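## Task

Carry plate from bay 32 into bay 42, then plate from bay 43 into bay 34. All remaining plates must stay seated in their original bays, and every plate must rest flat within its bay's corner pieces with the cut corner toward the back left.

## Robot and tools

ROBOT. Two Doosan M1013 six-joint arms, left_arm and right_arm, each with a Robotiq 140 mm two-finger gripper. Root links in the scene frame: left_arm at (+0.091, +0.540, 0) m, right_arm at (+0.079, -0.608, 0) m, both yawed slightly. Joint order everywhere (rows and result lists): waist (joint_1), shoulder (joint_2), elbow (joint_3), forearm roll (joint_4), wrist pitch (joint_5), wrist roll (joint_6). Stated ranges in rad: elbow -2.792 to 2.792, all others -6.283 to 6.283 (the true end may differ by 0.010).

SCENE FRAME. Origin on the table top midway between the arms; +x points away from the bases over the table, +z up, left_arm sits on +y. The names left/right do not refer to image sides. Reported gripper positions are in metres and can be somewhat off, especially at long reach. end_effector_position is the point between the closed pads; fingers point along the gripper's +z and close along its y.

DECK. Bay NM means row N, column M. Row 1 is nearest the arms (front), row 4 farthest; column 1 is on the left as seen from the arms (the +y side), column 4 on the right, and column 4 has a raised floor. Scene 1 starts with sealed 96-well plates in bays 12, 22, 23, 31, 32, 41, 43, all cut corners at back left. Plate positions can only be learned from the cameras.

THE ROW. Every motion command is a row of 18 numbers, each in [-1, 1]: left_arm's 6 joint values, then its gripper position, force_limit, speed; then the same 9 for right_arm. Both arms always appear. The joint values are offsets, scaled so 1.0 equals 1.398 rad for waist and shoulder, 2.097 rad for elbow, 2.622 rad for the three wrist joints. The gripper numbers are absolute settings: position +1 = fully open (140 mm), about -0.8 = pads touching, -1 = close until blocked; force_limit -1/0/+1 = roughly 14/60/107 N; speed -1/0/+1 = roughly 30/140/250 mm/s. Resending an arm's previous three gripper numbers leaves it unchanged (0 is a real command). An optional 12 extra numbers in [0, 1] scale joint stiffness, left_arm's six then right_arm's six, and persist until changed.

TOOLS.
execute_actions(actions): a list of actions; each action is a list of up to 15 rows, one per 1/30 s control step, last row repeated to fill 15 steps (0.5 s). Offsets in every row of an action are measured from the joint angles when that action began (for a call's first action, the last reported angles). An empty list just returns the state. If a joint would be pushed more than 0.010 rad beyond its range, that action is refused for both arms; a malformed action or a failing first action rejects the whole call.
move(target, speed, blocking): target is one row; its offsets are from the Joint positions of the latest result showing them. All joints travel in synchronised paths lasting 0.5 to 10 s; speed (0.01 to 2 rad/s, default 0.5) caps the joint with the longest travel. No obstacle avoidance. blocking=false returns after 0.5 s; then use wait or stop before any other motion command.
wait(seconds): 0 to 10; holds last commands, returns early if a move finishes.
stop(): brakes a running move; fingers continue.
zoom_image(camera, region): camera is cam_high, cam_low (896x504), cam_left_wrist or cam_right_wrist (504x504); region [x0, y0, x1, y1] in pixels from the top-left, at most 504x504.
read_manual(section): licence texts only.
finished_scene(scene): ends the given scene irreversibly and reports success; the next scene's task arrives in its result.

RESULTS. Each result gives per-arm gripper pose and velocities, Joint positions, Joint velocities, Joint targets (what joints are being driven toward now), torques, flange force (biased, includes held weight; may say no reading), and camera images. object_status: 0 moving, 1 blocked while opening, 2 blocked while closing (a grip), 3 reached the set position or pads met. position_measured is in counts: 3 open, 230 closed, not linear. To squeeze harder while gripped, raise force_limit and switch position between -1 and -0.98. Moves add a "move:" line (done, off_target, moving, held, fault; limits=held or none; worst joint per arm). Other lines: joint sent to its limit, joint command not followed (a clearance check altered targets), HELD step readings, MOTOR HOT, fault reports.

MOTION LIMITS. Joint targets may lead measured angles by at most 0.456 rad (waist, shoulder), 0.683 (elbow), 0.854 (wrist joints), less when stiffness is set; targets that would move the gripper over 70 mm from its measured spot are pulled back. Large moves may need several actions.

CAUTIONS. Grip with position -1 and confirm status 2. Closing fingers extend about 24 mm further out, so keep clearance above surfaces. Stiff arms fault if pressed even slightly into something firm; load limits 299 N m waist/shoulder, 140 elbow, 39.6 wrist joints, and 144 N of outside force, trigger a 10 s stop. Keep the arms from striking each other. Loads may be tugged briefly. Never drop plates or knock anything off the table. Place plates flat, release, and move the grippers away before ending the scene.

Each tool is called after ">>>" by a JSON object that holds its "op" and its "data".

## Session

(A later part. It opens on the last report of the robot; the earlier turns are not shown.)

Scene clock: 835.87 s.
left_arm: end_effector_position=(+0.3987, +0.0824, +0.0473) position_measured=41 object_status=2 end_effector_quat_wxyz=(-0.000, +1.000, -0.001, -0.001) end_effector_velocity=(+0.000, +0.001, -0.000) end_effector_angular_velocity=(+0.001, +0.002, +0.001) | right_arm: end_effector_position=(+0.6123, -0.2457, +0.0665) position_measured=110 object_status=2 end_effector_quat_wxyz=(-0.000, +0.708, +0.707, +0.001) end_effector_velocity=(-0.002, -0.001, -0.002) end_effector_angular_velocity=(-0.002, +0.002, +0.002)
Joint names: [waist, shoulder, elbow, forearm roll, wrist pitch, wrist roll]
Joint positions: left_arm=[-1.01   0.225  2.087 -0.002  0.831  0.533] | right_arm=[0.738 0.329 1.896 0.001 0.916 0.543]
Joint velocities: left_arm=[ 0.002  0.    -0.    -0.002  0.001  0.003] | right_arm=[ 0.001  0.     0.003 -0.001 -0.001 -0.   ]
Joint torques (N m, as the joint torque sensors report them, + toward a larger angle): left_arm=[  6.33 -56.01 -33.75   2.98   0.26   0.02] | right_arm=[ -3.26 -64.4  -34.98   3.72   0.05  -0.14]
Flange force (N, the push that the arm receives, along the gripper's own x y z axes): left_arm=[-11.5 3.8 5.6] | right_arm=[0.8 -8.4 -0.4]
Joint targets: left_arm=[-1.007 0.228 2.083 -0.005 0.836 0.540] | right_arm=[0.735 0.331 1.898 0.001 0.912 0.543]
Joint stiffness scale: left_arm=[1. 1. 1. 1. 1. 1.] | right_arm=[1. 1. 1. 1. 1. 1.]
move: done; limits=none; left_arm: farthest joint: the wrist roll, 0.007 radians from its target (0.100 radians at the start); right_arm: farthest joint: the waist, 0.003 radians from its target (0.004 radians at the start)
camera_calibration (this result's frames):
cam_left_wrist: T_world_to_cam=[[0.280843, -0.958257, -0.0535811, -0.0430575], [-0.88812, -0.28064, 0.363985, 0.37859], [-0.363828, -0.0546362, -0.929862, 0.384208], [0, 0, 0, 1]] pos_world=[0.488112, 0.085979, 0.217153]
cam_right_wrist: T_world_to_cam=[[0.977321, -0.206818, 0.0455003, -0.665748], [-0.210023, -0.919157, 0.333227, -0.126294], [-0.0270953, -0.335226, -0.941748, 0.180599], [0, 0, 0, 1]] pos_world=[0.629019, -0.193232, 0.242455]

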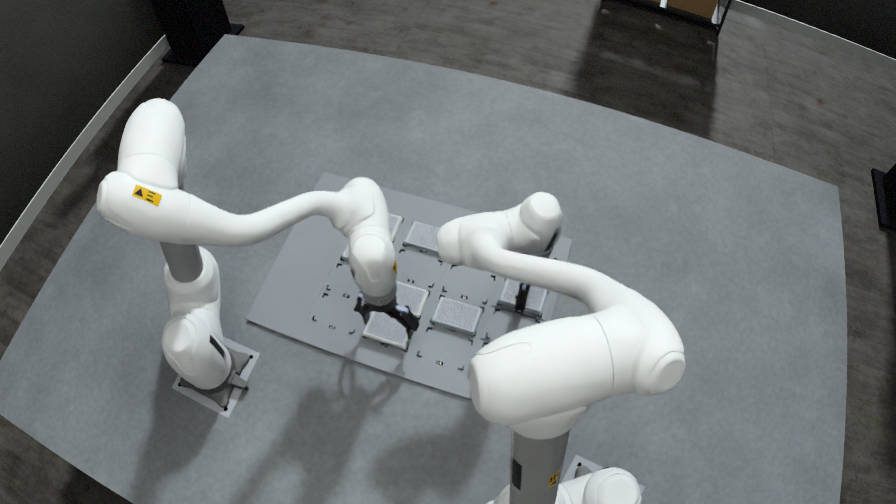

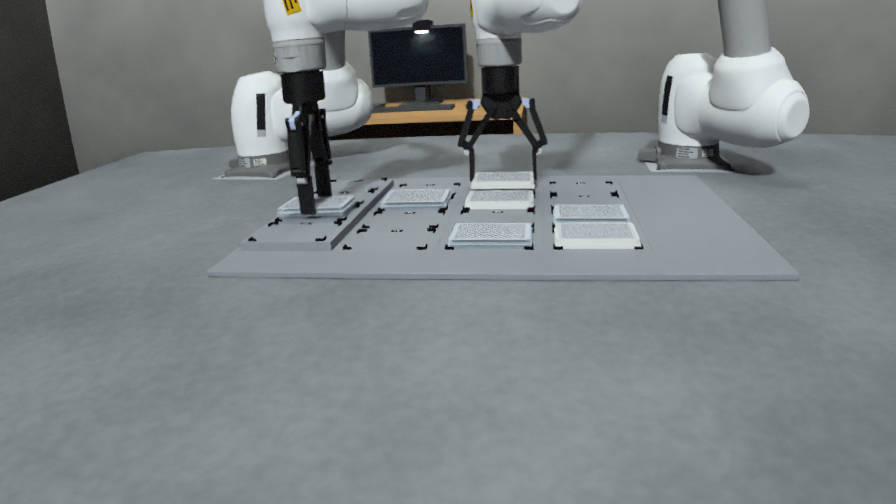

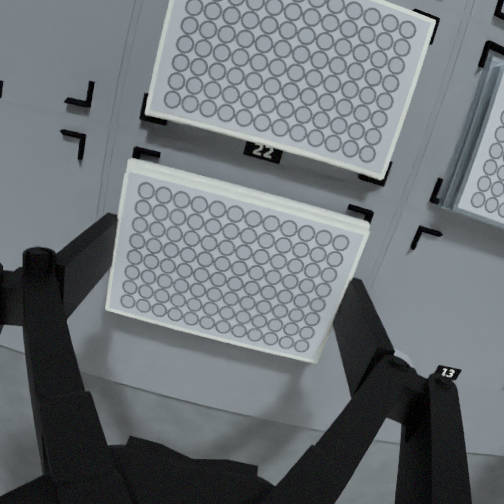

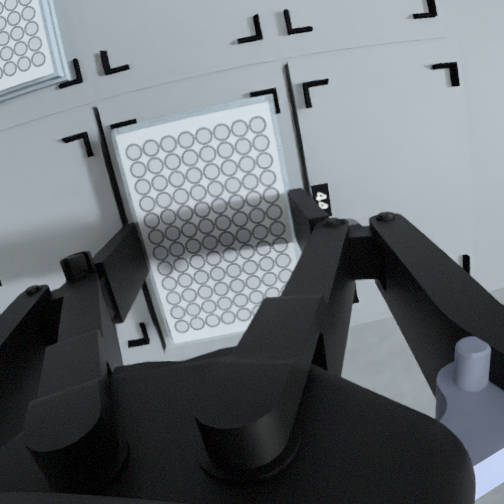

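>>> {"op": "move", "data": {"target": [0.0036,0.0073,0.0030,0,-0.0058,0,-1,0,-0.6,0,0.0075,0.0039,0,-0.0070,0,-1,0,-0.6], "speed": 0.03}}

>>> {"op": "zoom_image", "data": {"camera": "cam_left_wrist", "region": [110, 125, 190, 205]}}

>>> {"op": "zoom_image", "data": {"camera": "cam_left_wrist", "region": [320, 180, 400, 260]}}

>>> {"op": "zoom_image", "data": {"camera": "cam_right_wrist", "region": [90, 70, 310, 200]}}

>>> {"op": "zoom_image", "data": {"camera": "cam_low", "region": [260, 175, 380, 235]}}

Scene clock: 867.93 s.
left_arm: end_effector_position=(+0.3999, +0.0820, +0.0425) position_measured=41 object_status=2 end_effector_quat_wxyz=(+0.001, +1.000, +0.000, -0.001) end_effector_velocity=(-0.001, -0.000, -0.001) end_effector_angular_velocity=(-0.000, +0.000, -0.002) | right_arm: end_effector_position=(+0.6124, -0.2456, +0.0587) position_measured=110 object_status=2 end_effector_quat_wxyz=(-0.000, +0.708, +0.707, +0.001) end_effector_velocity=(+0.001, -0.000, -0.001) end_effector_angular_velocity=(+0.001, -0.001, -0.001)
Joint names: [waist, shoulder, elbow, forearm roll, wrist pitch, wrist roll]
Joint positions: left_arm=[-1.009  0.231  2.089 -0.002  0.821  0.534] | right_arm=[0.737 0.337 1.902 0.001 0.901 0.543]
Joint velocities: left_arm=[-0.002  0.001  0.001 -0.    -0.002 -0.   ] | right_arm=[-0.001  0.001  0.     0.    -0.003  0.   ]
Joint torques (N m, as the joint torque sensors report them, + toward a larger angle): left_arm=[  7.9  -56.9  -32.72   3.19   0.54   0.03] | right_arm=[ -2.79 -66.58 -34.65   3.71  -0.44   0.06]
Flange force (N, the push that the arm receives, along the gripper's own x y z axes): left_arm=[-13.2 7.0 6.2] | right_arm=[1.2 -5.4 0.1]
Joint targets: left_arm=[-1.005 0.235 2.093 -0.002 0.816 0.533] | right_arm=[0.738 0.339 1.904 0.001 0.897 0.543]
Joint stiffness scale: left_arm=[1. 1. 1. 1. 1. 1.] | right_arm=[1. 1. 1. 1. 1. 1.]
move: done; limits=none; left_arm: farthest joint: the wrist pitch, 0.005 radians from its target (0.016 radians at the start); right_arm: farthest joint: the wrist pitch, 0.003 radians from its target (0.018 radians at the start)
camera_calibration (this result's frames):
cam_left_wrist: T_world_to_cam=[[0.28233, -0.957894, -0.05224, -0.0447157], [-0.887876, -0.281538, 0.363884, 0.381267], [-0.36327, -0.0563528, -0.929978, 0.380089], [0, 0, 0, 1]] pos_world=[0.489217, 0.0859274, 0.212402]
cam_right_wrist: T_world_to_cam=[[0.977291, -0.206855, 0.0459705, -0.665528], [-0.210227, -0.919257, 0.332822, -0.123468], [-0.0265872, -0.334928, -0.941868, 0.173022], [0, 0, 0, 1]] pos_world=[0.629058, -0.193217, 0.234652]

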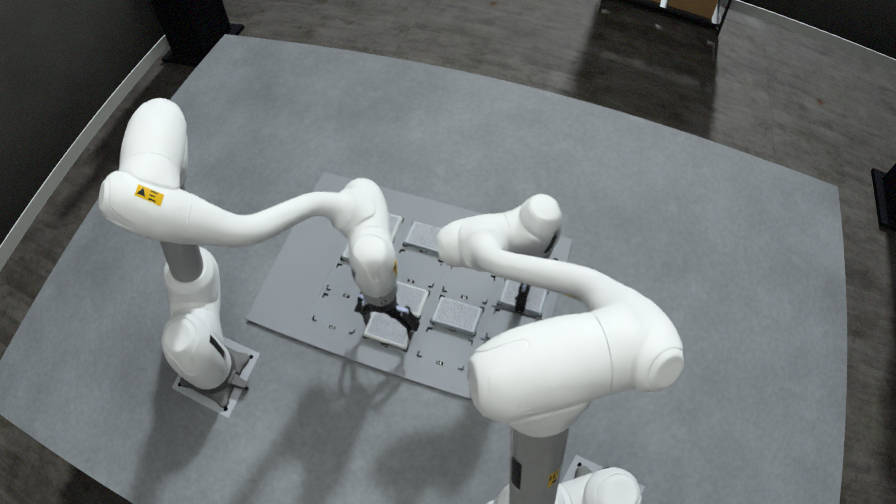

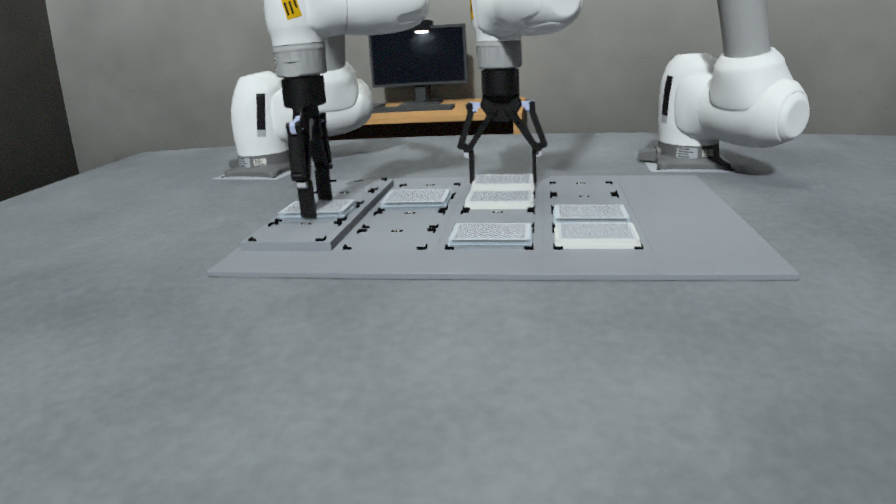

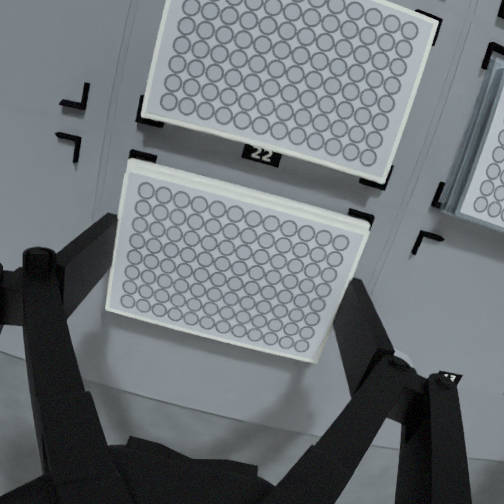

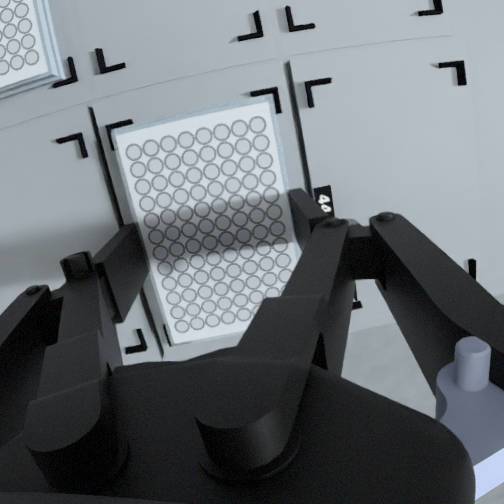

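Region (110, 125, 190, 205) of cam_left_wrist's 504x504 image, scaled by 6.300, with more detail than that image has.

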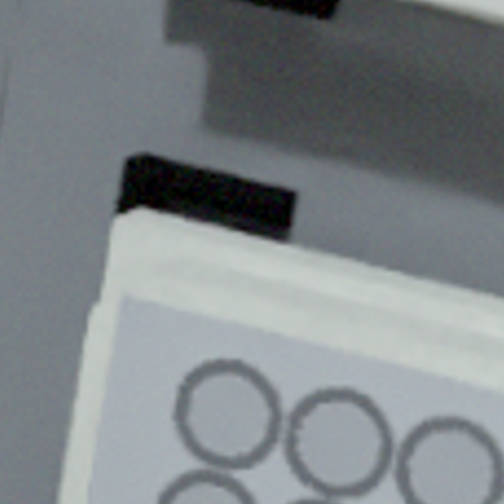

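Region (320, 180, 400, 260) of cam_left_wrist's 504x504 image, scaled by 6.300, with more detail than that image has.

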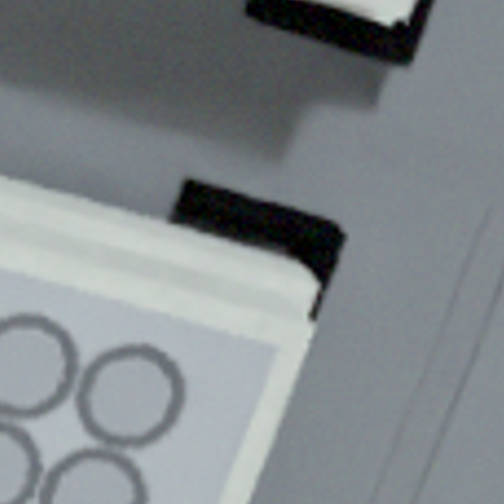

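Region (90, 70, 310, 200) of cam_right_wrist's 504x504 image, scaled by 2.291, with more detail than that image has; it fills the top 298 rows of this view, and the rest is white.

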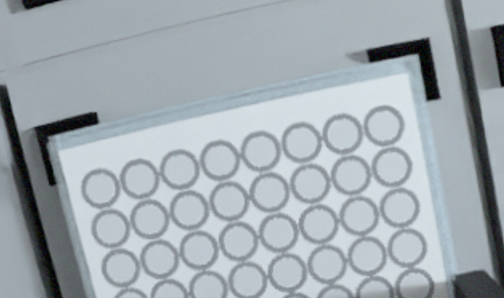

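Region (260, 175, 380, 235) of cam_low's 896x504 image, scaled by 4.200, with more detail than that image has.

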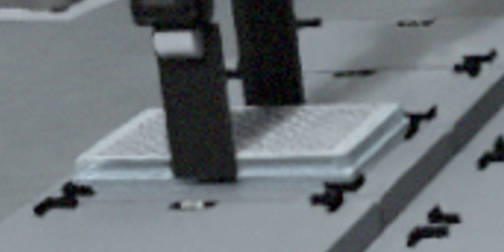

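>>> {"op": "execute_actions", "data": {"actions": [[[0,0.0031,0.0019,0,-0.00222,0,-1,0,-0.6,0,0.00163,0.00098,0,-0.00138,0,-1,0,-0.6],[0,0.00369,0.00212,0,-0.00272,0,-1,0,-0.6,0,0.00169,0.001,0,-0.00144,0,-1,0,-0.6],[0,0.00429,0.00235,0,-0.00321,0,-1,0,-0.6,0,0.00175,0.00103,0,-0.00149,0,-1,0,-0.6],[0,0.00488,0.00257,0,-0.00371,0,-1,0,-0.6,0,0.00181,0.00106,0,-0.00155,0,-1,0,-0.6],[0,0.00548,0.0028,0,-0.00421,0,-1,0,-0.6,0,0.00187,0.00109,0,-0.0016,0,-1,0,-0.6],[0,0.00607,0.00302,0,-0.00471,0,-1,0,-0.6,0,0.00193,0.00112,0,-0.00166,0,-1,0,-0.6],[0,0.00667,0.00325,0,-0.0052,0,-1,0,-0.6,0,0.00199,0.00114,0,-0.00171,0,-1,0,-0.6],[0,0.00726,0.00347,0,-0.0057,0,-1,0,-0.6,0,0.00205,0.00117,0,-0.00176,0,-1,0,-0.6],[0,0.00786,0.0037,0,-0.0062,0,-1,0,-0.6,0,0.00211,0.0012,0,-0.00182,0,-1,0,-0.6],[0,0.00845,0.00392,0,-0.0067,0,-1,0,-0.6,0,0.00217,0.00123,0,-0.00187,0,-1,0,-0.6],[0,0.00905,0.00415,0,-0.00719,0,-1,0,-0.6,0,0.00223,0.00125,0,-0.00193,0,-1,0,-0.6],[0,0.00964,0.00437,0,-0.00769,0,-1,0,-0.6,0,0.00229,0.00128,0,-0.00198,0,-1,0,-0.6]]]}}

>>> {"op": "wait", "data": {"seconds": 0.3}}

Scene clock: 907.43 s.
left_arm: end_effector_position=(+0.4000, +0.0818, +0.0356) position_measured=41 object_status=2 end_effector_quat_wxyz=(+0.001, +1.000, +0.000, -0.001) end_effector_velocity=(+0.001, +0.000, -0.008) end_effector_angular_velocity=(+0.000, +0.001, +0.002) | right_arm: end_effector_position=(+0.6125, -0.2456, +0.0581) position_measured=110 object_status=2 end_effector_quat_wxyz=(-0.000, +0.708, +0.707, +0.001) end_effector_velocity=(-0.000, -0.000, -0.000) end_effector_angular_velocity=(-0.001, +0.000, +0.001)
Joint names: [waist, shoulder, elbow, forearm roll, wrist pitch, wrist roll]
Joint positions: left_arm=[-1.009  0.241  2.094 -0.002  0.807  0.534] | right_arm=[0.737 0.338 1.902 0.001 0.9   0.543]
Joint velocities: left_arm=[ 0.001  0.01   0.005 -0.001 -0.015  0.   ] | right_arm=[ 0.  0.  0. -0. -0. -0.]
Joint torques (N m, as the joint torque sensors report them, + toward a larger angle): left_arm=[  9.25 -58.7  -31.49   3.88   0.77   0.1 ] | right_arm=[ -2.64 -63.44 -33.85   3.8   -0.62  -0.15]
Flange force (N, the push that the arm receives, along the gripper's own x y z axes): left_arm=[-13.2 9.6 6.2] | right_arm=[0.0 -7.7 -3.9]
Joint targets: left_arm=[-1.009 0.245 2.098 -0.002 0.801 0.534] | right_arm=[0.737 0.340 1.905 0.001 0.896 0.543]
Joint stiffness scale: left_arm=[1. 1. 1. 1. 1. 1.] | right_arm=[1. 1. 1. 1. 1. 1.]
Step readings (joint positions):
0: left_arm=[-1.009 0.232 2.089 -0.002 0.821 0.534] | right_arm=[0.737 0.337 1.902 0.001 0.901 0.543]
1: left_arm=[-1.009 0.232 2.089 -0.002 0.820 0.534] | right_arm=[0.737 0.337 1.902 0.001 0.901 0.543]
2: left_arm=[-1.009 0.232 2.089 -0.002 0.820 0.534] | right_arm=[0.737 0.337 1.902 0.001 0.901 0.543]
4: left_arm=[-1.009 0.233 2.090 -0.002 0.819 0.534] | right_arm=[0.737 0.337 1.902 0.001 0.901 0.543]
8: left_arm=[-1.009 0.236 2.091 -0.002 0.814 0.534] | right_arm=[0.737 0.337 1.902 0.001 0.900 0.543]
15: Joint positions above
camera_calibration (this result's frames):
cam_left_wrist: T_world_to_cam=[[0.282425, -0.957881, -0.0519686, -0.0453624], [-0.887911, -0.281533, 0.363804, 0.383913], [-0.363112, -0.0566037, -0.930025, 0.373612], [0, 0, 0, 1]] pos_world=[0.489355, 0.08578, 0.205442]
cam_right_wrist: T_world_to_cam=[[0.977285, -0.20686, 0.0460828, -0.665568], [-0.210272, -0.919283, 0.332723, -0.123172], [-0.0264639, -0.334855, -0.941898, 0.172388], [0, 0, 0, 1]] pos_world=[0.629112, -0.193184, 0.234025]

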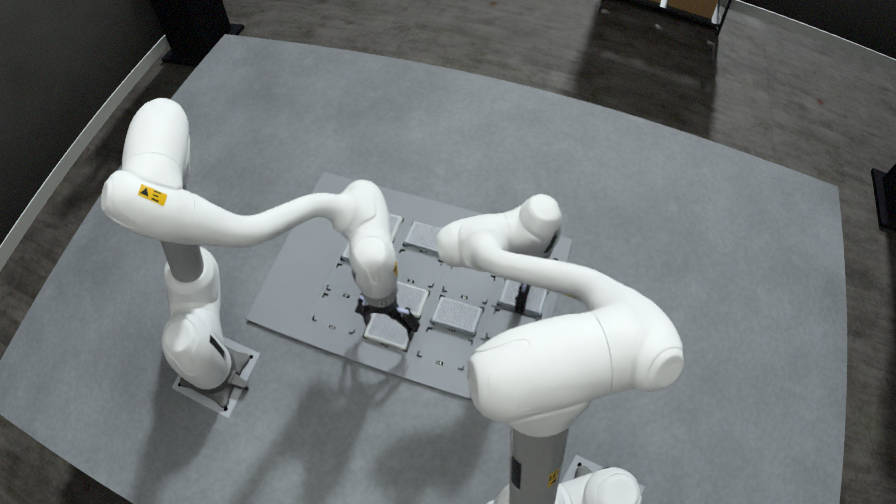

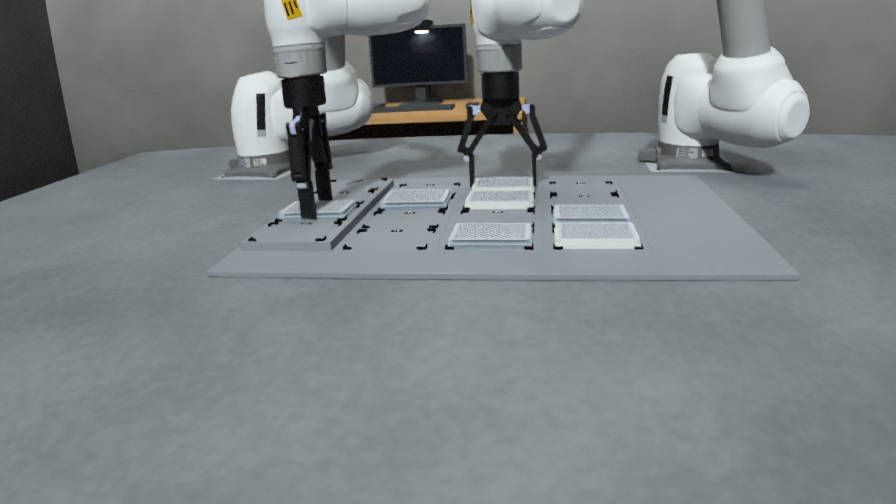

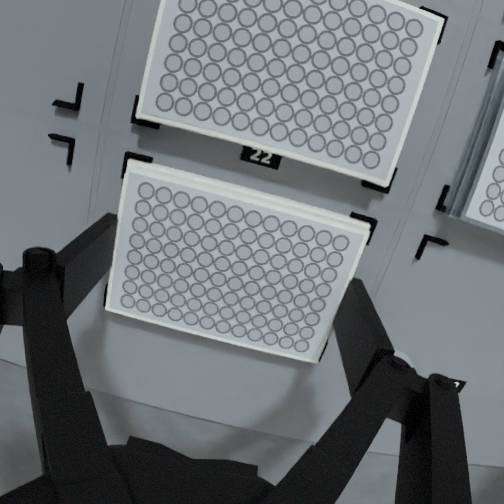

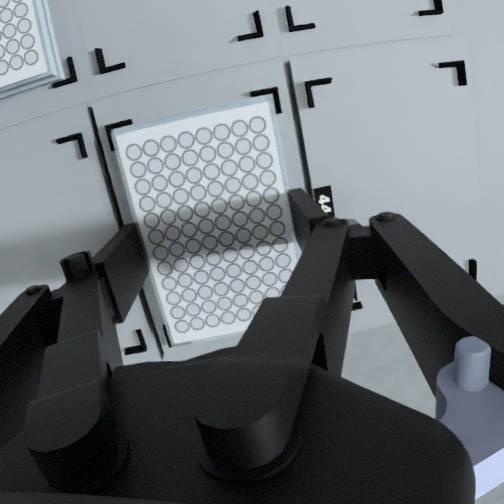

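Scene clock: 907.73 s.
left_arm: end_effector_position=(+0.4000, +0.0818, +0.0351) position_measured=41 object_status=2 end_effector_quat_wxyz=(+0.001, +1.000, +0.000, -0.001) end_effector_velocity=(+0.000, -0.000, -0.000) end_effector_angular_velocity=(-0.000, -0.000, +0.000) | right_arm: end_effector_position=(+0.6125, -0.2456, +0.0581) position_measured=110 object_status=2 end_effector_quat_wxyz=(-0.000, +0.708, +0.707, +0.001) end_effector_velocity=(+0.000, -0.000, +0.000) end_effector_angular_velocity=(+0.001, -0.000, -0.000)
Joint names: [waist, shoulder, elbow, forearm roll, wrist pitch, wrist roll]
Joint positions: left_arm=[-1.009  0.241  2.094 -0.002  0.806  0.534] | right_arm=[0.737 0.338 1.902 0.001 0.9   0.543]
Joint velocities: left_arm=[ 0.  0. -0. -0. -0. -0.] | right_arm=[-0. -0. -0.  0. -0. -0.]
Joint torques (N m, as the joint torque sensors report them, + toward a larger angle): left_arm=[ 10.53 -54.15 -30.16   4.61  -0.13   0.  ] | right_arm=[ -2.3  -62.73 -33.88   3.59  -0.66  -0.16]
Flange force (N, the push that the arm receives, along the gripper's own x y z axes): left_arm=[-17.1 9.0 -0.9] | right_arm=[-1.1 -8.1 -4.9]
Joint targets: left_arm=[-1.009 0.245 2.098 -0.002 0.801 0.534] | right_arm=[0.737 0.340 1.905 0.001 0.896 0.543]
Joint stiffness scale: left_arm=[1. 1. 1. 1. 1. 1.] | right_arm=[1. 1. 1. 1. 1. 1.]
wait: 0.30 s; at rest by 0.17 s
camera_calibration (this result's frames):
cam_left_wrist: T_world_to_cam=[[0.282426, -0.957878, -0.0520091, -0.0453786], [-0.887903, -0.281547, 0.363811, 0.384074], [-0.36313, -0.0565705, -0.93002, 0.373195], [0, 0, 0, 1]] pos_world=[0.489355, 0.0857798, 0.204988]
cam_right_wrist: T_world_to_cam=[[0.977284, -0.20686, 0.0460888, -0.665571], [-0.210274, -0.919285, 0.332717, -0.123168], [-0.0264572, -0.334851, -0.9419, 0.172384], [0, 0, 0, 1]] pos_world=[0.629114, -0.193183, 0.234024]

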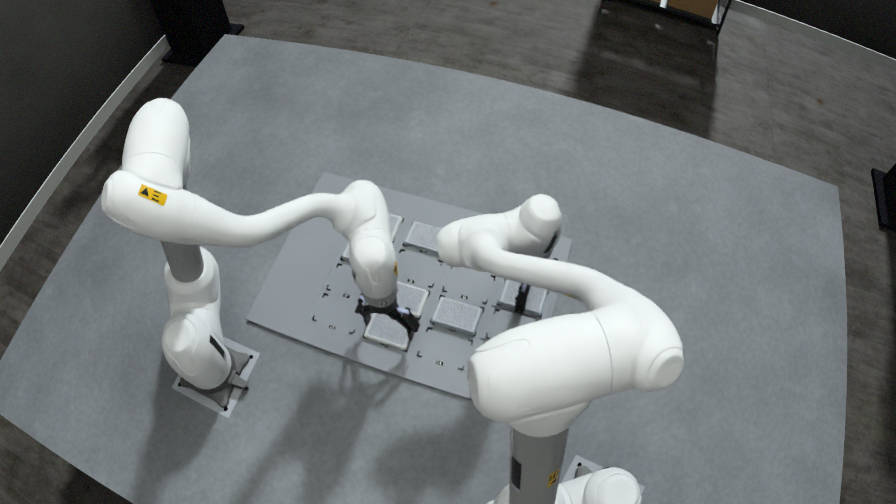

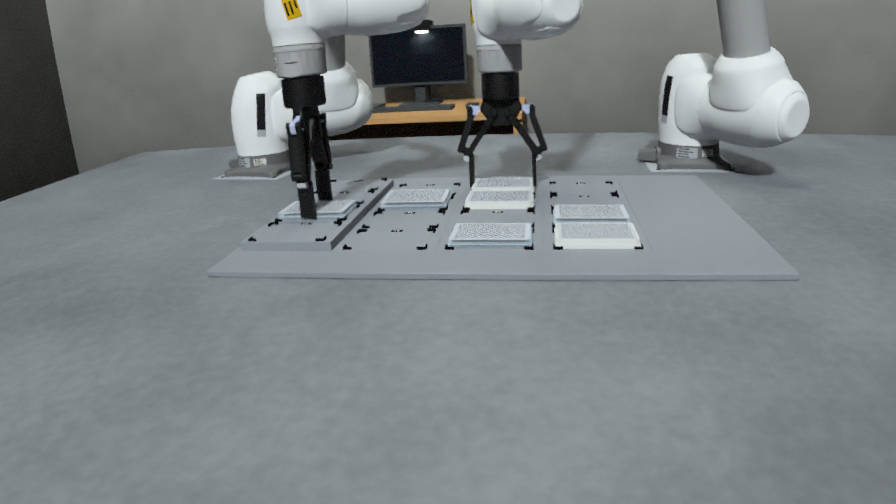

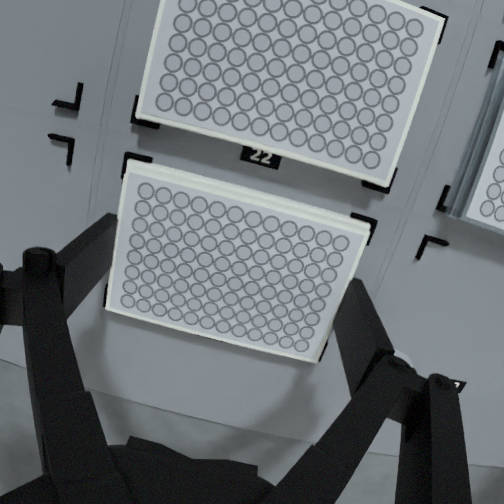

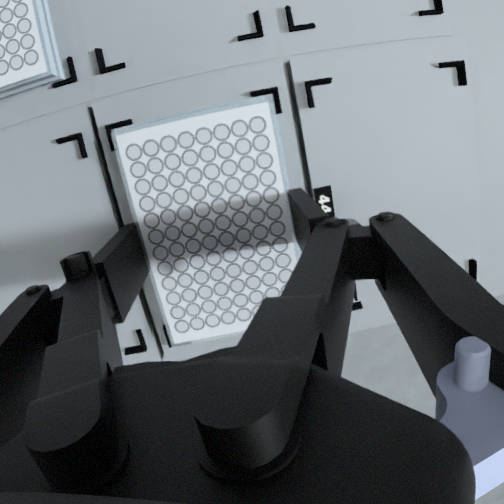

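>>> {"op": "execute_actions", "data": {"actions": [[[0,0,0,0,0,0,1,0,-0.3,0,0,0,0,0,0,0.45,0,-0.3]],[[0,0,0,0,0,0,1,0,-0.3,0,0,0,0,0,0,0.45,0,-0.3]]]}}

Scene clock: 932.73 s.
left_arm: end_effector_position=(+0.4000, +0.0818, +0.0351) position_measured=3 object_status=3 end_effector_quat_wxyz=(+0.001, +1.000, +0.000, -0.001) end_effector_velocity=(+0.001, +0.000, -0.000) end_effector_angular_velocity=(+0.000, -0.001, +0.000) | right_arm: end_effector_position=(+0.6125, -0.2456, +0.0581) position_measured=72 object_status=3 end_effector_quat_wxyz=(-0.000, +0.708, +0.707, +0.001) end_effector_velocity=(+0.000, -0.000, -0.000) end_effector_angular_velocity=(-0.000, -0.000, +0.000)
Joint names: [waist, shoulder, elbow, forearm roll, wrist pitch, wrist roll]
Joint positions: left_arm=[-1.009  0.241  2.094 -0.002  0.806  0.534] | right_arm=[0.737 0.338 1.902 0.001 0.9   0.543]
Joint velocities: left_arm=[ 0.001 -0.     0.     0.001 -0.    -0.   ] | right_arm=[-0.  0. -0. -0.  0. -0.]
Joint torques (N m, as the joint torque sensors report them, + toward a larger angle): left_arm=[  7.85 -58.67 -32.02   3.27   0.51   0.09] | right_arm=[ -4.   -63.44 -33.85   3.5   -0.38  -0.15]
Flange force (N, the push that the arm receives, along the gripper's own x y z axes): left_arm=[-11.6 8.4 7.5] | right_arm=[1.7 -8.9 -3.4]
Flange force at the end of the 1st action (N, along the gripper's axes at the end of the call): left_arm=[-11.7 5.6 5.1] | right_arm=[-0.7 -8.7 -3.9]
Joint targets: left_arm=[-1.009 0.241 2.094 -0.002 0.806 0.534] | right_arm=[0.737 0.338 1.902 0.001 0.900 0.543]
Joint stiffness scale: left_arm=[1. 1. 1. 1. 1. 1.] | right_arm=[1. 1. 1. 1. 1. 1.]
Step readings (joint positions; steps 1 to 15: 1st action; 16 to 30: 2nd action):
0: left_arm=[-1.009 0.241 2.094 -0.002 0.806 0.534] | right_arm=[0.737 0.338 1.902 0.001 0.900 0.543]
1: left_arm=[-1.009 0.241 2.094 -0.002 0.806 0.534] | right_arm=[0.737 0.338 1.902 0.001 0.900 0.543]
2: left_arm=[-1.009 0.241 2.094 -0.002 0.806 0.534] | right_arm=[0.737 0.338 1.902 0.001 0.900 0.543]
4: left_arm=[-1.009 0.241 2.094 -0.002 0.806 0.534] | right_arm=[0.737 0.338 1.902 0.001 0.900 0.543]
8: left_arm=[-1.009 0.241 2.094 -0.002 0.806 0.534] | right_arm=[0.737 0.338 1.902 0.001 0.900 0.543]
15: left_arm=[-1.009 0.241 2.094 -0.002 0.806 0.534] | right_arm=[0.737 0.338 1.902 0.001 0.900 0.543]
16: left_arm=[-1.009 0.241 2.094 -0.002 0.806 0.534] | right_arm=[0.737 0.338 1.902 0.001 0.900 0.543]
17: left_arm=[-1.009 0.241 2.094 -0.002 0.806 0.534] | right_arm=[0.737 0.338 1.902 0.001 0.900 0.543]
19: left_arm=[-1.009 0.241 2.094 -0.002 0.806 0.534] | right_arm=[0.737 0.338 1.902 0.001 0.900 0.543]
23: left_arm=[-1.009 0.241 2.094 -0.002 0.806 0.534] | right_arm=[0.737 0.338 1.902 0.001 0.900 0.543]
30: Joint positions above
camera_calibration (this result's frames):
cam_left_wrist: T_world_to_cam=[[0.282426, -0.957879, -0.0519898, -0.0453799], [-0.887907, -0.281541, 0.363807, 0.384078], [-0.36312, -0.0565864, -0.930022, 0.373185], [0, 0, 0, 1]] pos_world=[0.489354, 0.0857826, 0.204981]
cam_right_wrist: T_world_to_cam=[[0.977284, -0.20686, 0.0460893, -0.665571], [-0.210275, -0.919285, 0.332717, -0.123167], [-0.0264567, -0.33485, -0.9419, 0.172383], [0, 0, 0, 1]] pos_world=[0.629114, -0.193183, 0.234023]

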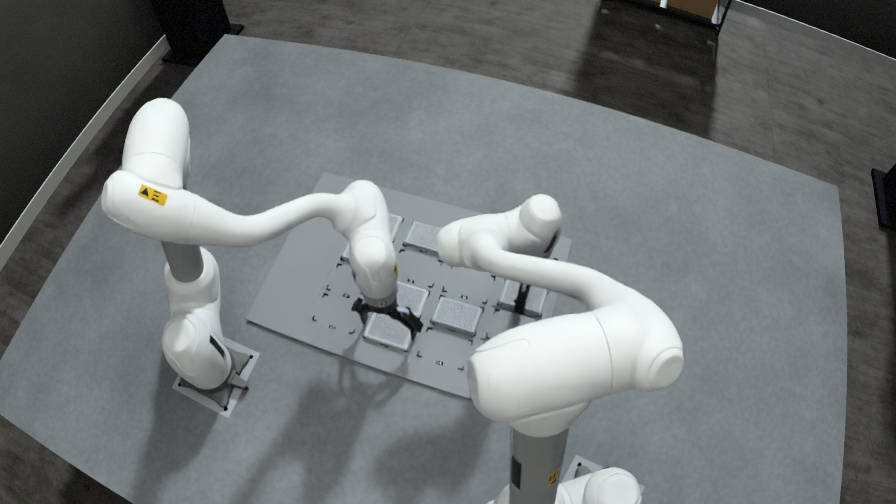

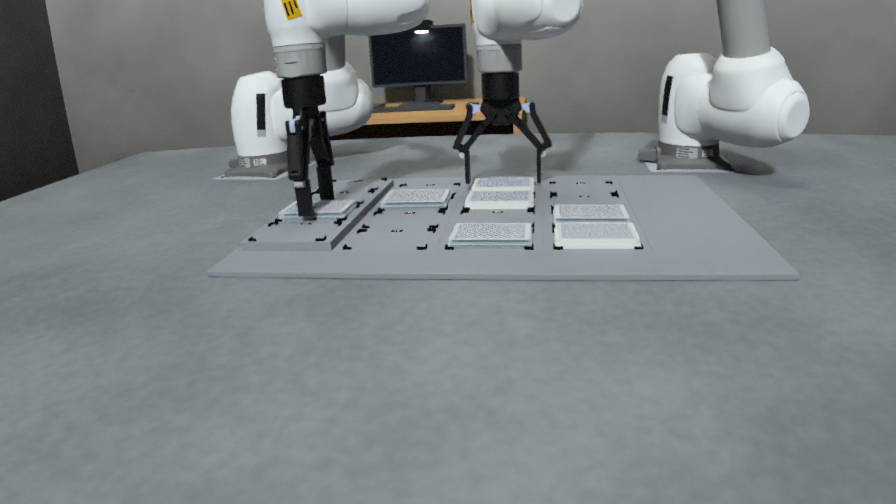

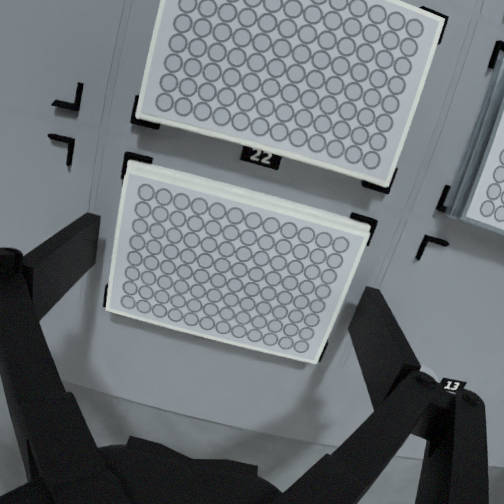

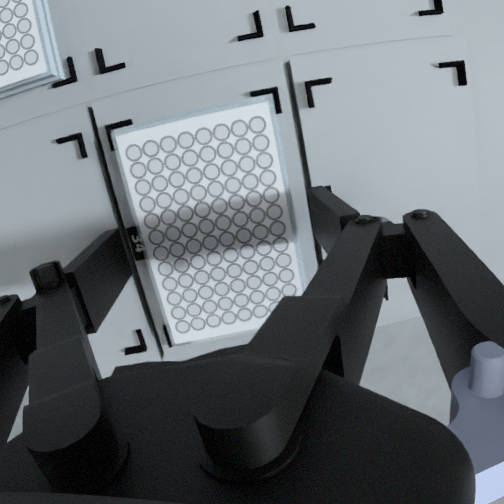

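>>> {"op": "move", "data": {"target": [0,-0.0901,-0.0484,0,0.0868,0,1,0,-0.3,0,-0.0725,-0.0471,0,0.0763,0,0.45,0,-0.3], "speed": 0.3}}

Scene clock: 950.23 s.
left_arm: end_effector_position=(+0.3996, +0.0825, +0.1462) position_measured=3 object_status=3 end_effector_quat_wxyz=(-0.000, +1.000, +0.000, -0.001) end_effector_velocity=(+0.000, +0.000, +0.001) end_effector_angular_velocity=(+0.001, +0.001, +0.001) | right_arm: end_effector_position=(+0.6125, -0.2455, +0.1674) position_measured=72 object_status=3 end_effector_quat_wxyz=(-0.000, +0.708, +0.707, +0.001) end_effector_velocity=(-0.001, -0.000, -0.001) end_effector_angular_velocity=(-0.002, +0.003, +0.001)
Joint names: [waist, shoulder, elbow, forearm roll, wrist pitch, wrist roll]
Joint positions: left_arm=[-1.009  0.119  1.996 -0.002  1.029  0.534] | right_arm=[0.737 0.239 1.806 0.001 1.096 0.543]
Joint velocities: left_arm=[ 0.001 -0.001 -0.001 -0.     0.003 -0.   ] | right_arm=[ 0.     0.     0.001 -0.     0.003 -0.   ]
Joint torques (N m, as the joint torque sensors report them, + toward a larger angle): left_arm=[  7.89 -50.43 -38.17   3.87   0.59   0.23] | right_arm=[ -2.09 -59.04 -39.08   4.13  -0.19  -0.07]
Flange force (N, the push that the arm receives, along the gripper's own x y z axes): left_arm=[-13.1 7.2 6.1] | right_arm=[-1.1 -7.6 0.2]
Joint targets: left_arm=[-1.009 0.115 1.993 -0.002 1.033 0.534] | right_arm=[0.737 0.236 1.804 0.001 1.100 0.543]
Joint stiffness scale: left_arm=[1. 1. 1. 1. 1. 1.] | right_arm=[1. 1. 1. 1. 1. 1.]
move: done; limits=none; left_arm: farthest joint: the wrist pitch, 0.005 radians from its target (0.228 radians at the start); right_arm: farthest joint: the wrist pitch, 0.004 radians from its target (0.200 radians at the start)
camera_calibration (this result's frames):
cam_left_wrist: T_world_to_cam=[[0.281947, -0.957885, -0.054426, -0.0383279], [-0.887444, -0.281932, 0.364633, 0.343118], [-0.364621, -0.0545074, -0.929559, 0.476758], [0, 0, 0, 1]] pos_world=[0.489141, 0.0860089, 0.315976]
cam_right_wrist: T_world_to_cam=[[0.977355, -0.206632, 0.0456148, -0.670521], [-0.209894, -0.919286, 0.332953, -0.159739], [-0.0268658, -0.334988, -0.941839, 0.275563], [0, 0, 0, 1]] pos_world=[0.629212, -0.193087, 0.343307]

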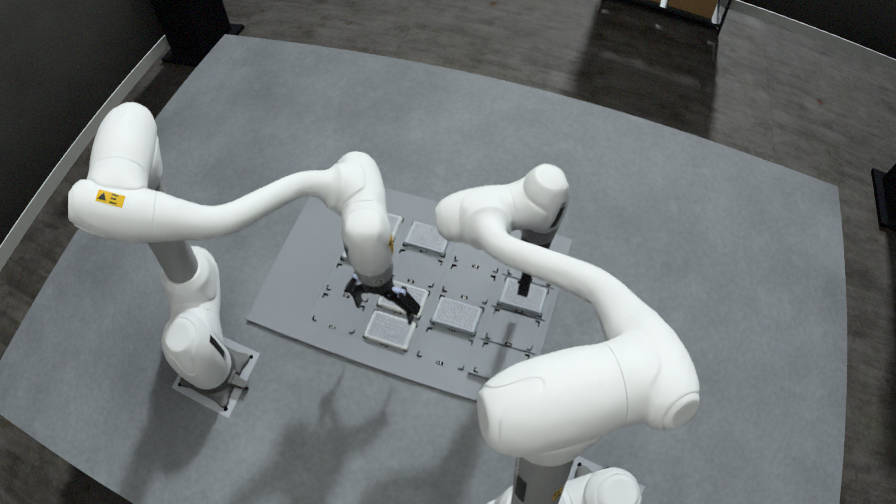

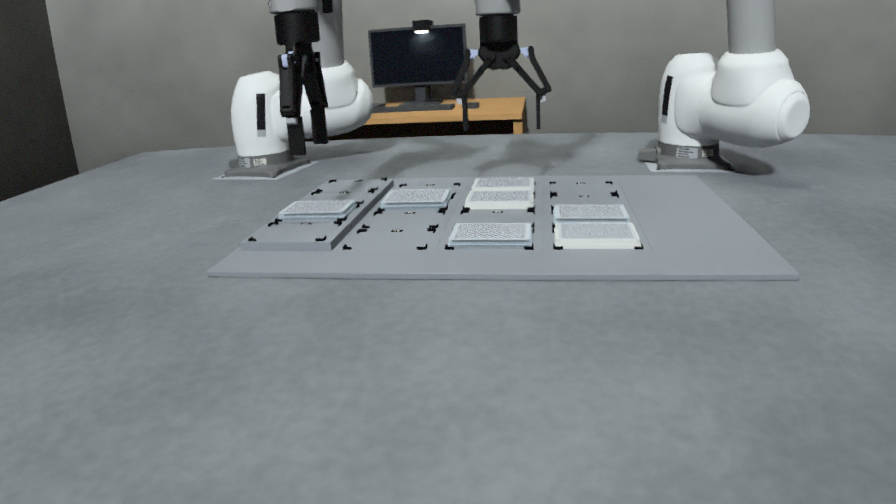

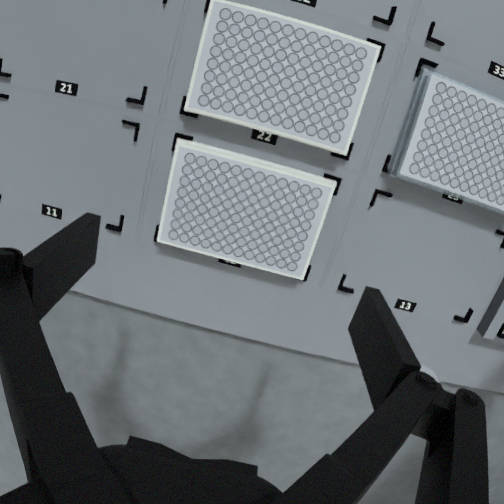

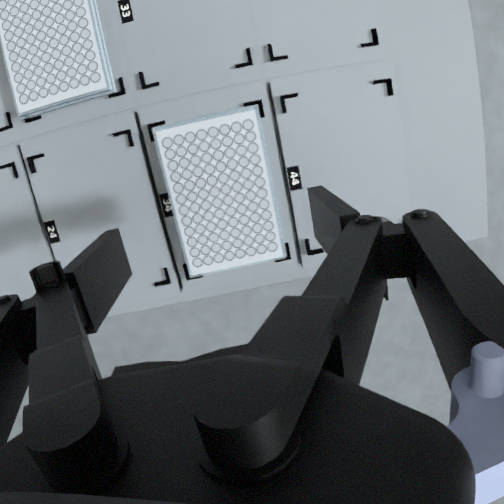

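>>> {"op": "zoom_image", "data": {"camera": "cam_left_wrist", "region": [140, 0, 504, 300]}}

>>> {"op": "zoom_image", "data": {"camera": "cam_right_wrist", "region": [0, 0, 310, 300]}}

>>> {"op": "zoom_image", "data": {"camera": "cam_low", "region": [230, 165, 660, 265]}}

Region (140, 0, 504, 300) of cam_left_wrist's 504x504 image, scaled by 1.385, with more detail than that image has; it fills the top 415 rows of this view, and the rest is white.

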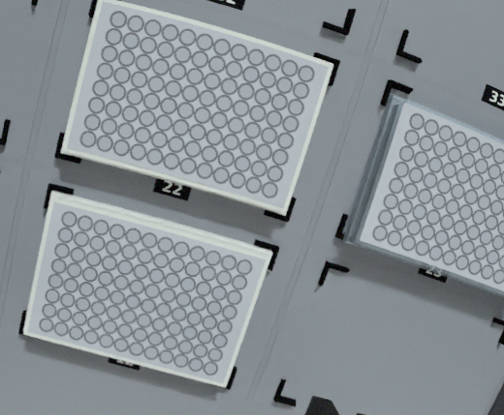

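Region (0, 0, 310, 300) of cam_right_wrist's 504x504 image, scaled by 1.626, with more detail than that image has; it fills the top 488 rows of this view, and the rest is white.

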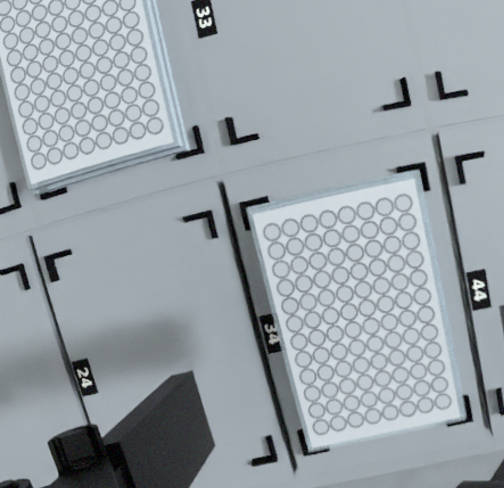

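Region (230, 165, 660, 265) of cam_low's 896x504 image, scaled by 1.172, with more detail than that image has; it fills the top 117 rows of this view, and the rest is white.

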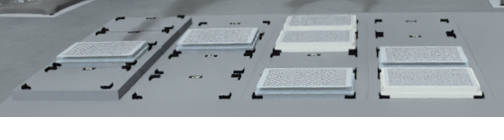

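>>> {"op": "zoom_image", "data": {"camera": "cam_left_wrist", "region": [364, 40, 504, 240]}}

>>> {"op": "zoom_image", "data": {"camera": "cam_right_wrist", "region": [0, 30, 150, 140]}}

>>> {"op": "zoom_image", "data": {"camera": "cam_low", "region": [360, 170, 550, 260]}}

>>> {"op": "zoom_image", "data": {"camera": "cam_high", "region": [350, 270, 560, 380]}}

Region (364, 40, 504, 240) of cam_left_wrist's 504x504 image, scaled by 2.520, with more detail than that image has; it fills the left 353 columns of this view, and the rest is white.

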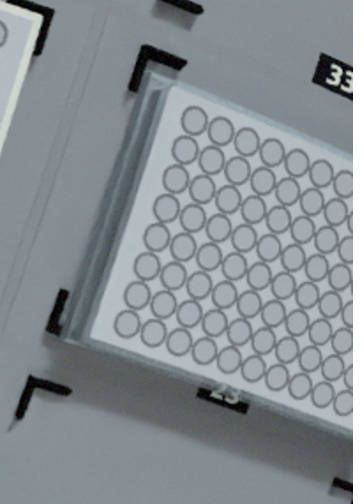

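Region (0, 30, 150, 140) of cam_right_wrist's 504x504 image, scaled by 3.360, with more detail than that image has; it fills the top 370 rows of this view, and the rest is white.

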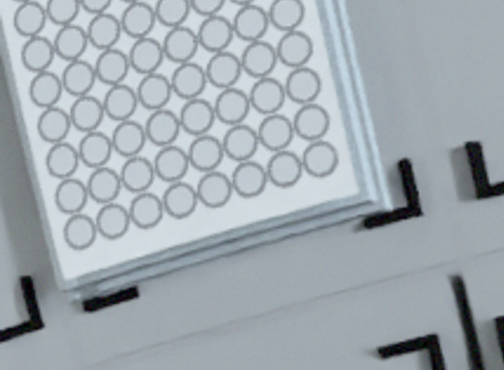

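Region (360, 170, 550, 260) of cam_low's 896x504 image, scaled by 2.653, with more detail than that image has; it fills the top 239 rows of this view, and the rest is white.

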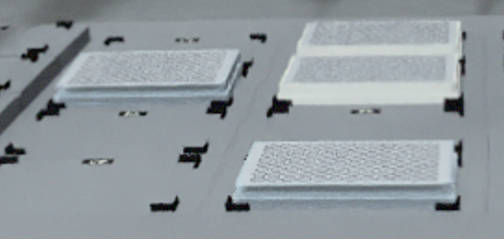

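Region (350, 270, 560, 380) of cam_high's 896x504 image, scaled by 2.400, with more detail than that image has; it fills the top 264 rows of this view, and the rest is white.

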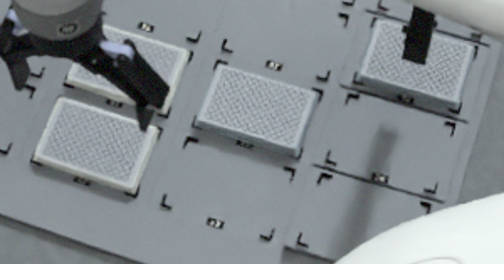

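>>> {"op": "move", "data": {"target": [0.3955,-0.0255,-0.0329,0,0.039,0.21,1,0,-0.3,0.2139,0.1127,0.0195,0,-0.0754,0.1145,1,-0.6,0], "speed": 0.45}}

Scene clock: 1044.93 s.
left_arm: end_effector_position=(+0.5981, +0.3083, +0.1963) position_measured=3 object_status=3 end_effector_quat_wxyz=(+0.000, +1.000, +0.003, -0.002) end_effector_velocity=(+0.000, +0.001, -0.000) end_effector_angular_velocity=(+0.001, +0.001, -0.001) | right_arm: end_effector_position=(+0.5054, -0.0810, +0.0463) position_measured=3 object_status=3 end_effector_quat_wxyz=(-0.001, +0.707, +0.707, +0.001) end_effector_velocity=(-0.001, -0.000, -0.001) end_effector_angular_velocity=(-0.000, +0.001, -0.002)
Joint names: [waist, shoulder, elbow, forearm roll, wrist pitch, wrist roll]
Joint positions: left_arm=[-0.459  0.086  1.931 -0.002  1.127  1.078] | right_arm=[1.034 0.394 1.845 0.001 0.902 0.838]
Joint velocities: left_arm=[ 0.002 -0.     0.     0.     0.001  0.003] | right_arm=[ 0.     0.001  0.001  0.001 -0.001  0.001]
Joint torques (N m, as the joint torque sensors report them, + toward a larger angle): left_arm=[  6.56 -47.71 -39.86   4.01   0.49   0.48] | right_arm=[ -2.43 -70.32 -33.79   3.64  -0.28   0.  ]
Flange force (N, the push that the arm receives, along the gripper's own x y z axes): left_arm=[-8.0 10.5 4.7] | right_arm=[-1.5 -5.7 -1.7]
Joint targets: left_arm=[-0.456 0.083 1.927 -0.002 1.131 1.084] | right_arm=[1.037 0.396 1.847 0.001 0.898 0.843]
Joint stiffness scale: left_arm=[1. 1. 1. 1. 1. 1.] | right_arm=[1. 1. 1. 1. 1. 1.]
move: done; limits=none; left_arm: farthest joint: the wrist roll, 0.007 radians from its target (0.551 radians at the start); right_arm: farthest joint: the wrist roll, 0.005 radians from its target (0.300 radians at the start)
camera_calibration (this result's frames):
cam_left_wrist: T_world_to_cam=[[0.286909, -0.956489, -0.0530333, 0.121055], [-0.885879, -0.285982, 0.365283, 0.564927], [-0.364556, -0.057822, -0.929384, 0.608963], [0, 0, 0, 1]] pos_world=[0.687727, 0.312558, 0.366022]
cam_right_wrist: T_world_to_cam=[[0.977557, -0.205766, 0.0451959, -0.526378], [-0.208935, -0.919435, 0.333146, 0.008785], [-0.0269957, -0.335113, -0.941791, 0.213808], [0, 0, 0, 1]] pos_world=[0.522172, -0.0285839, 0.222226]

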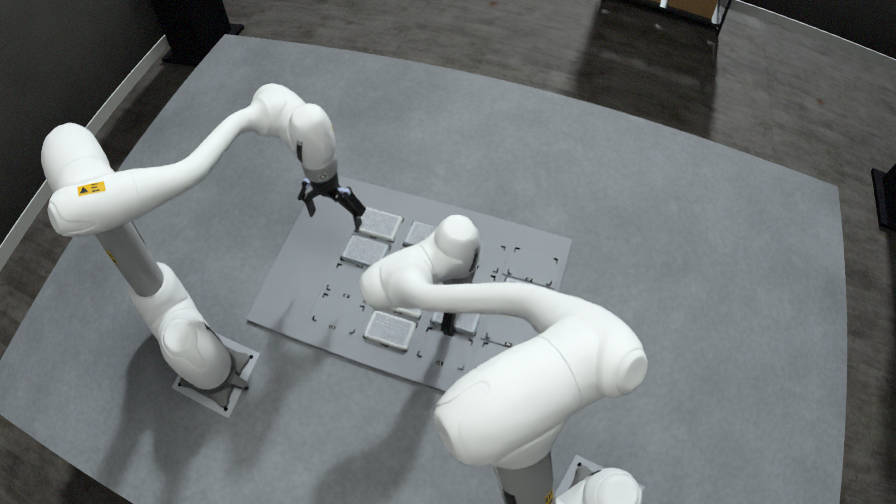

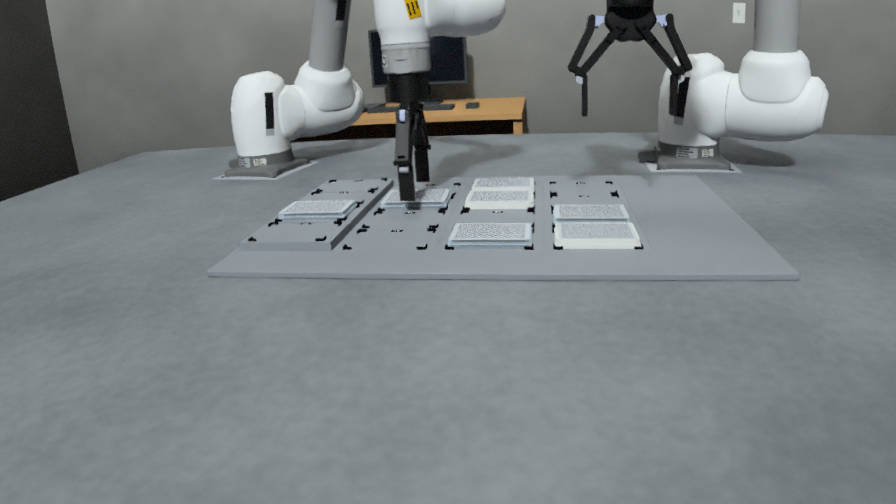

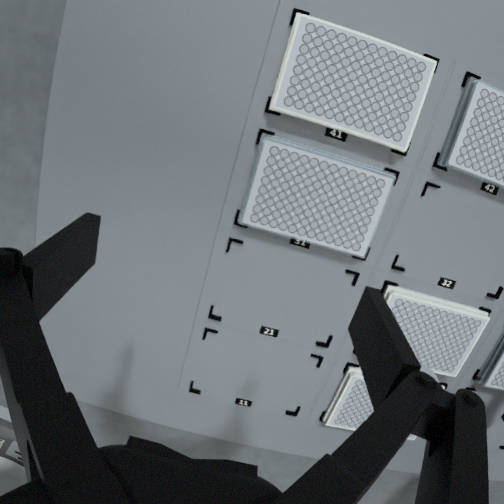

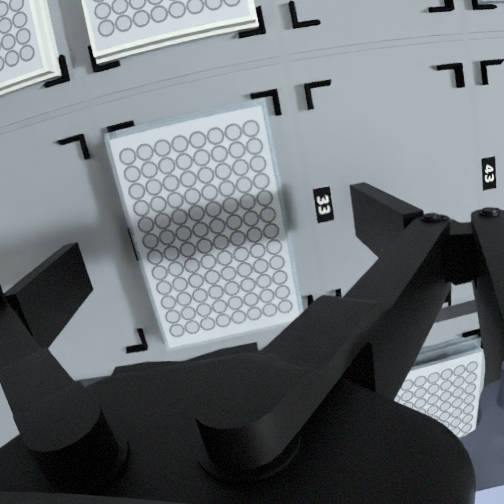

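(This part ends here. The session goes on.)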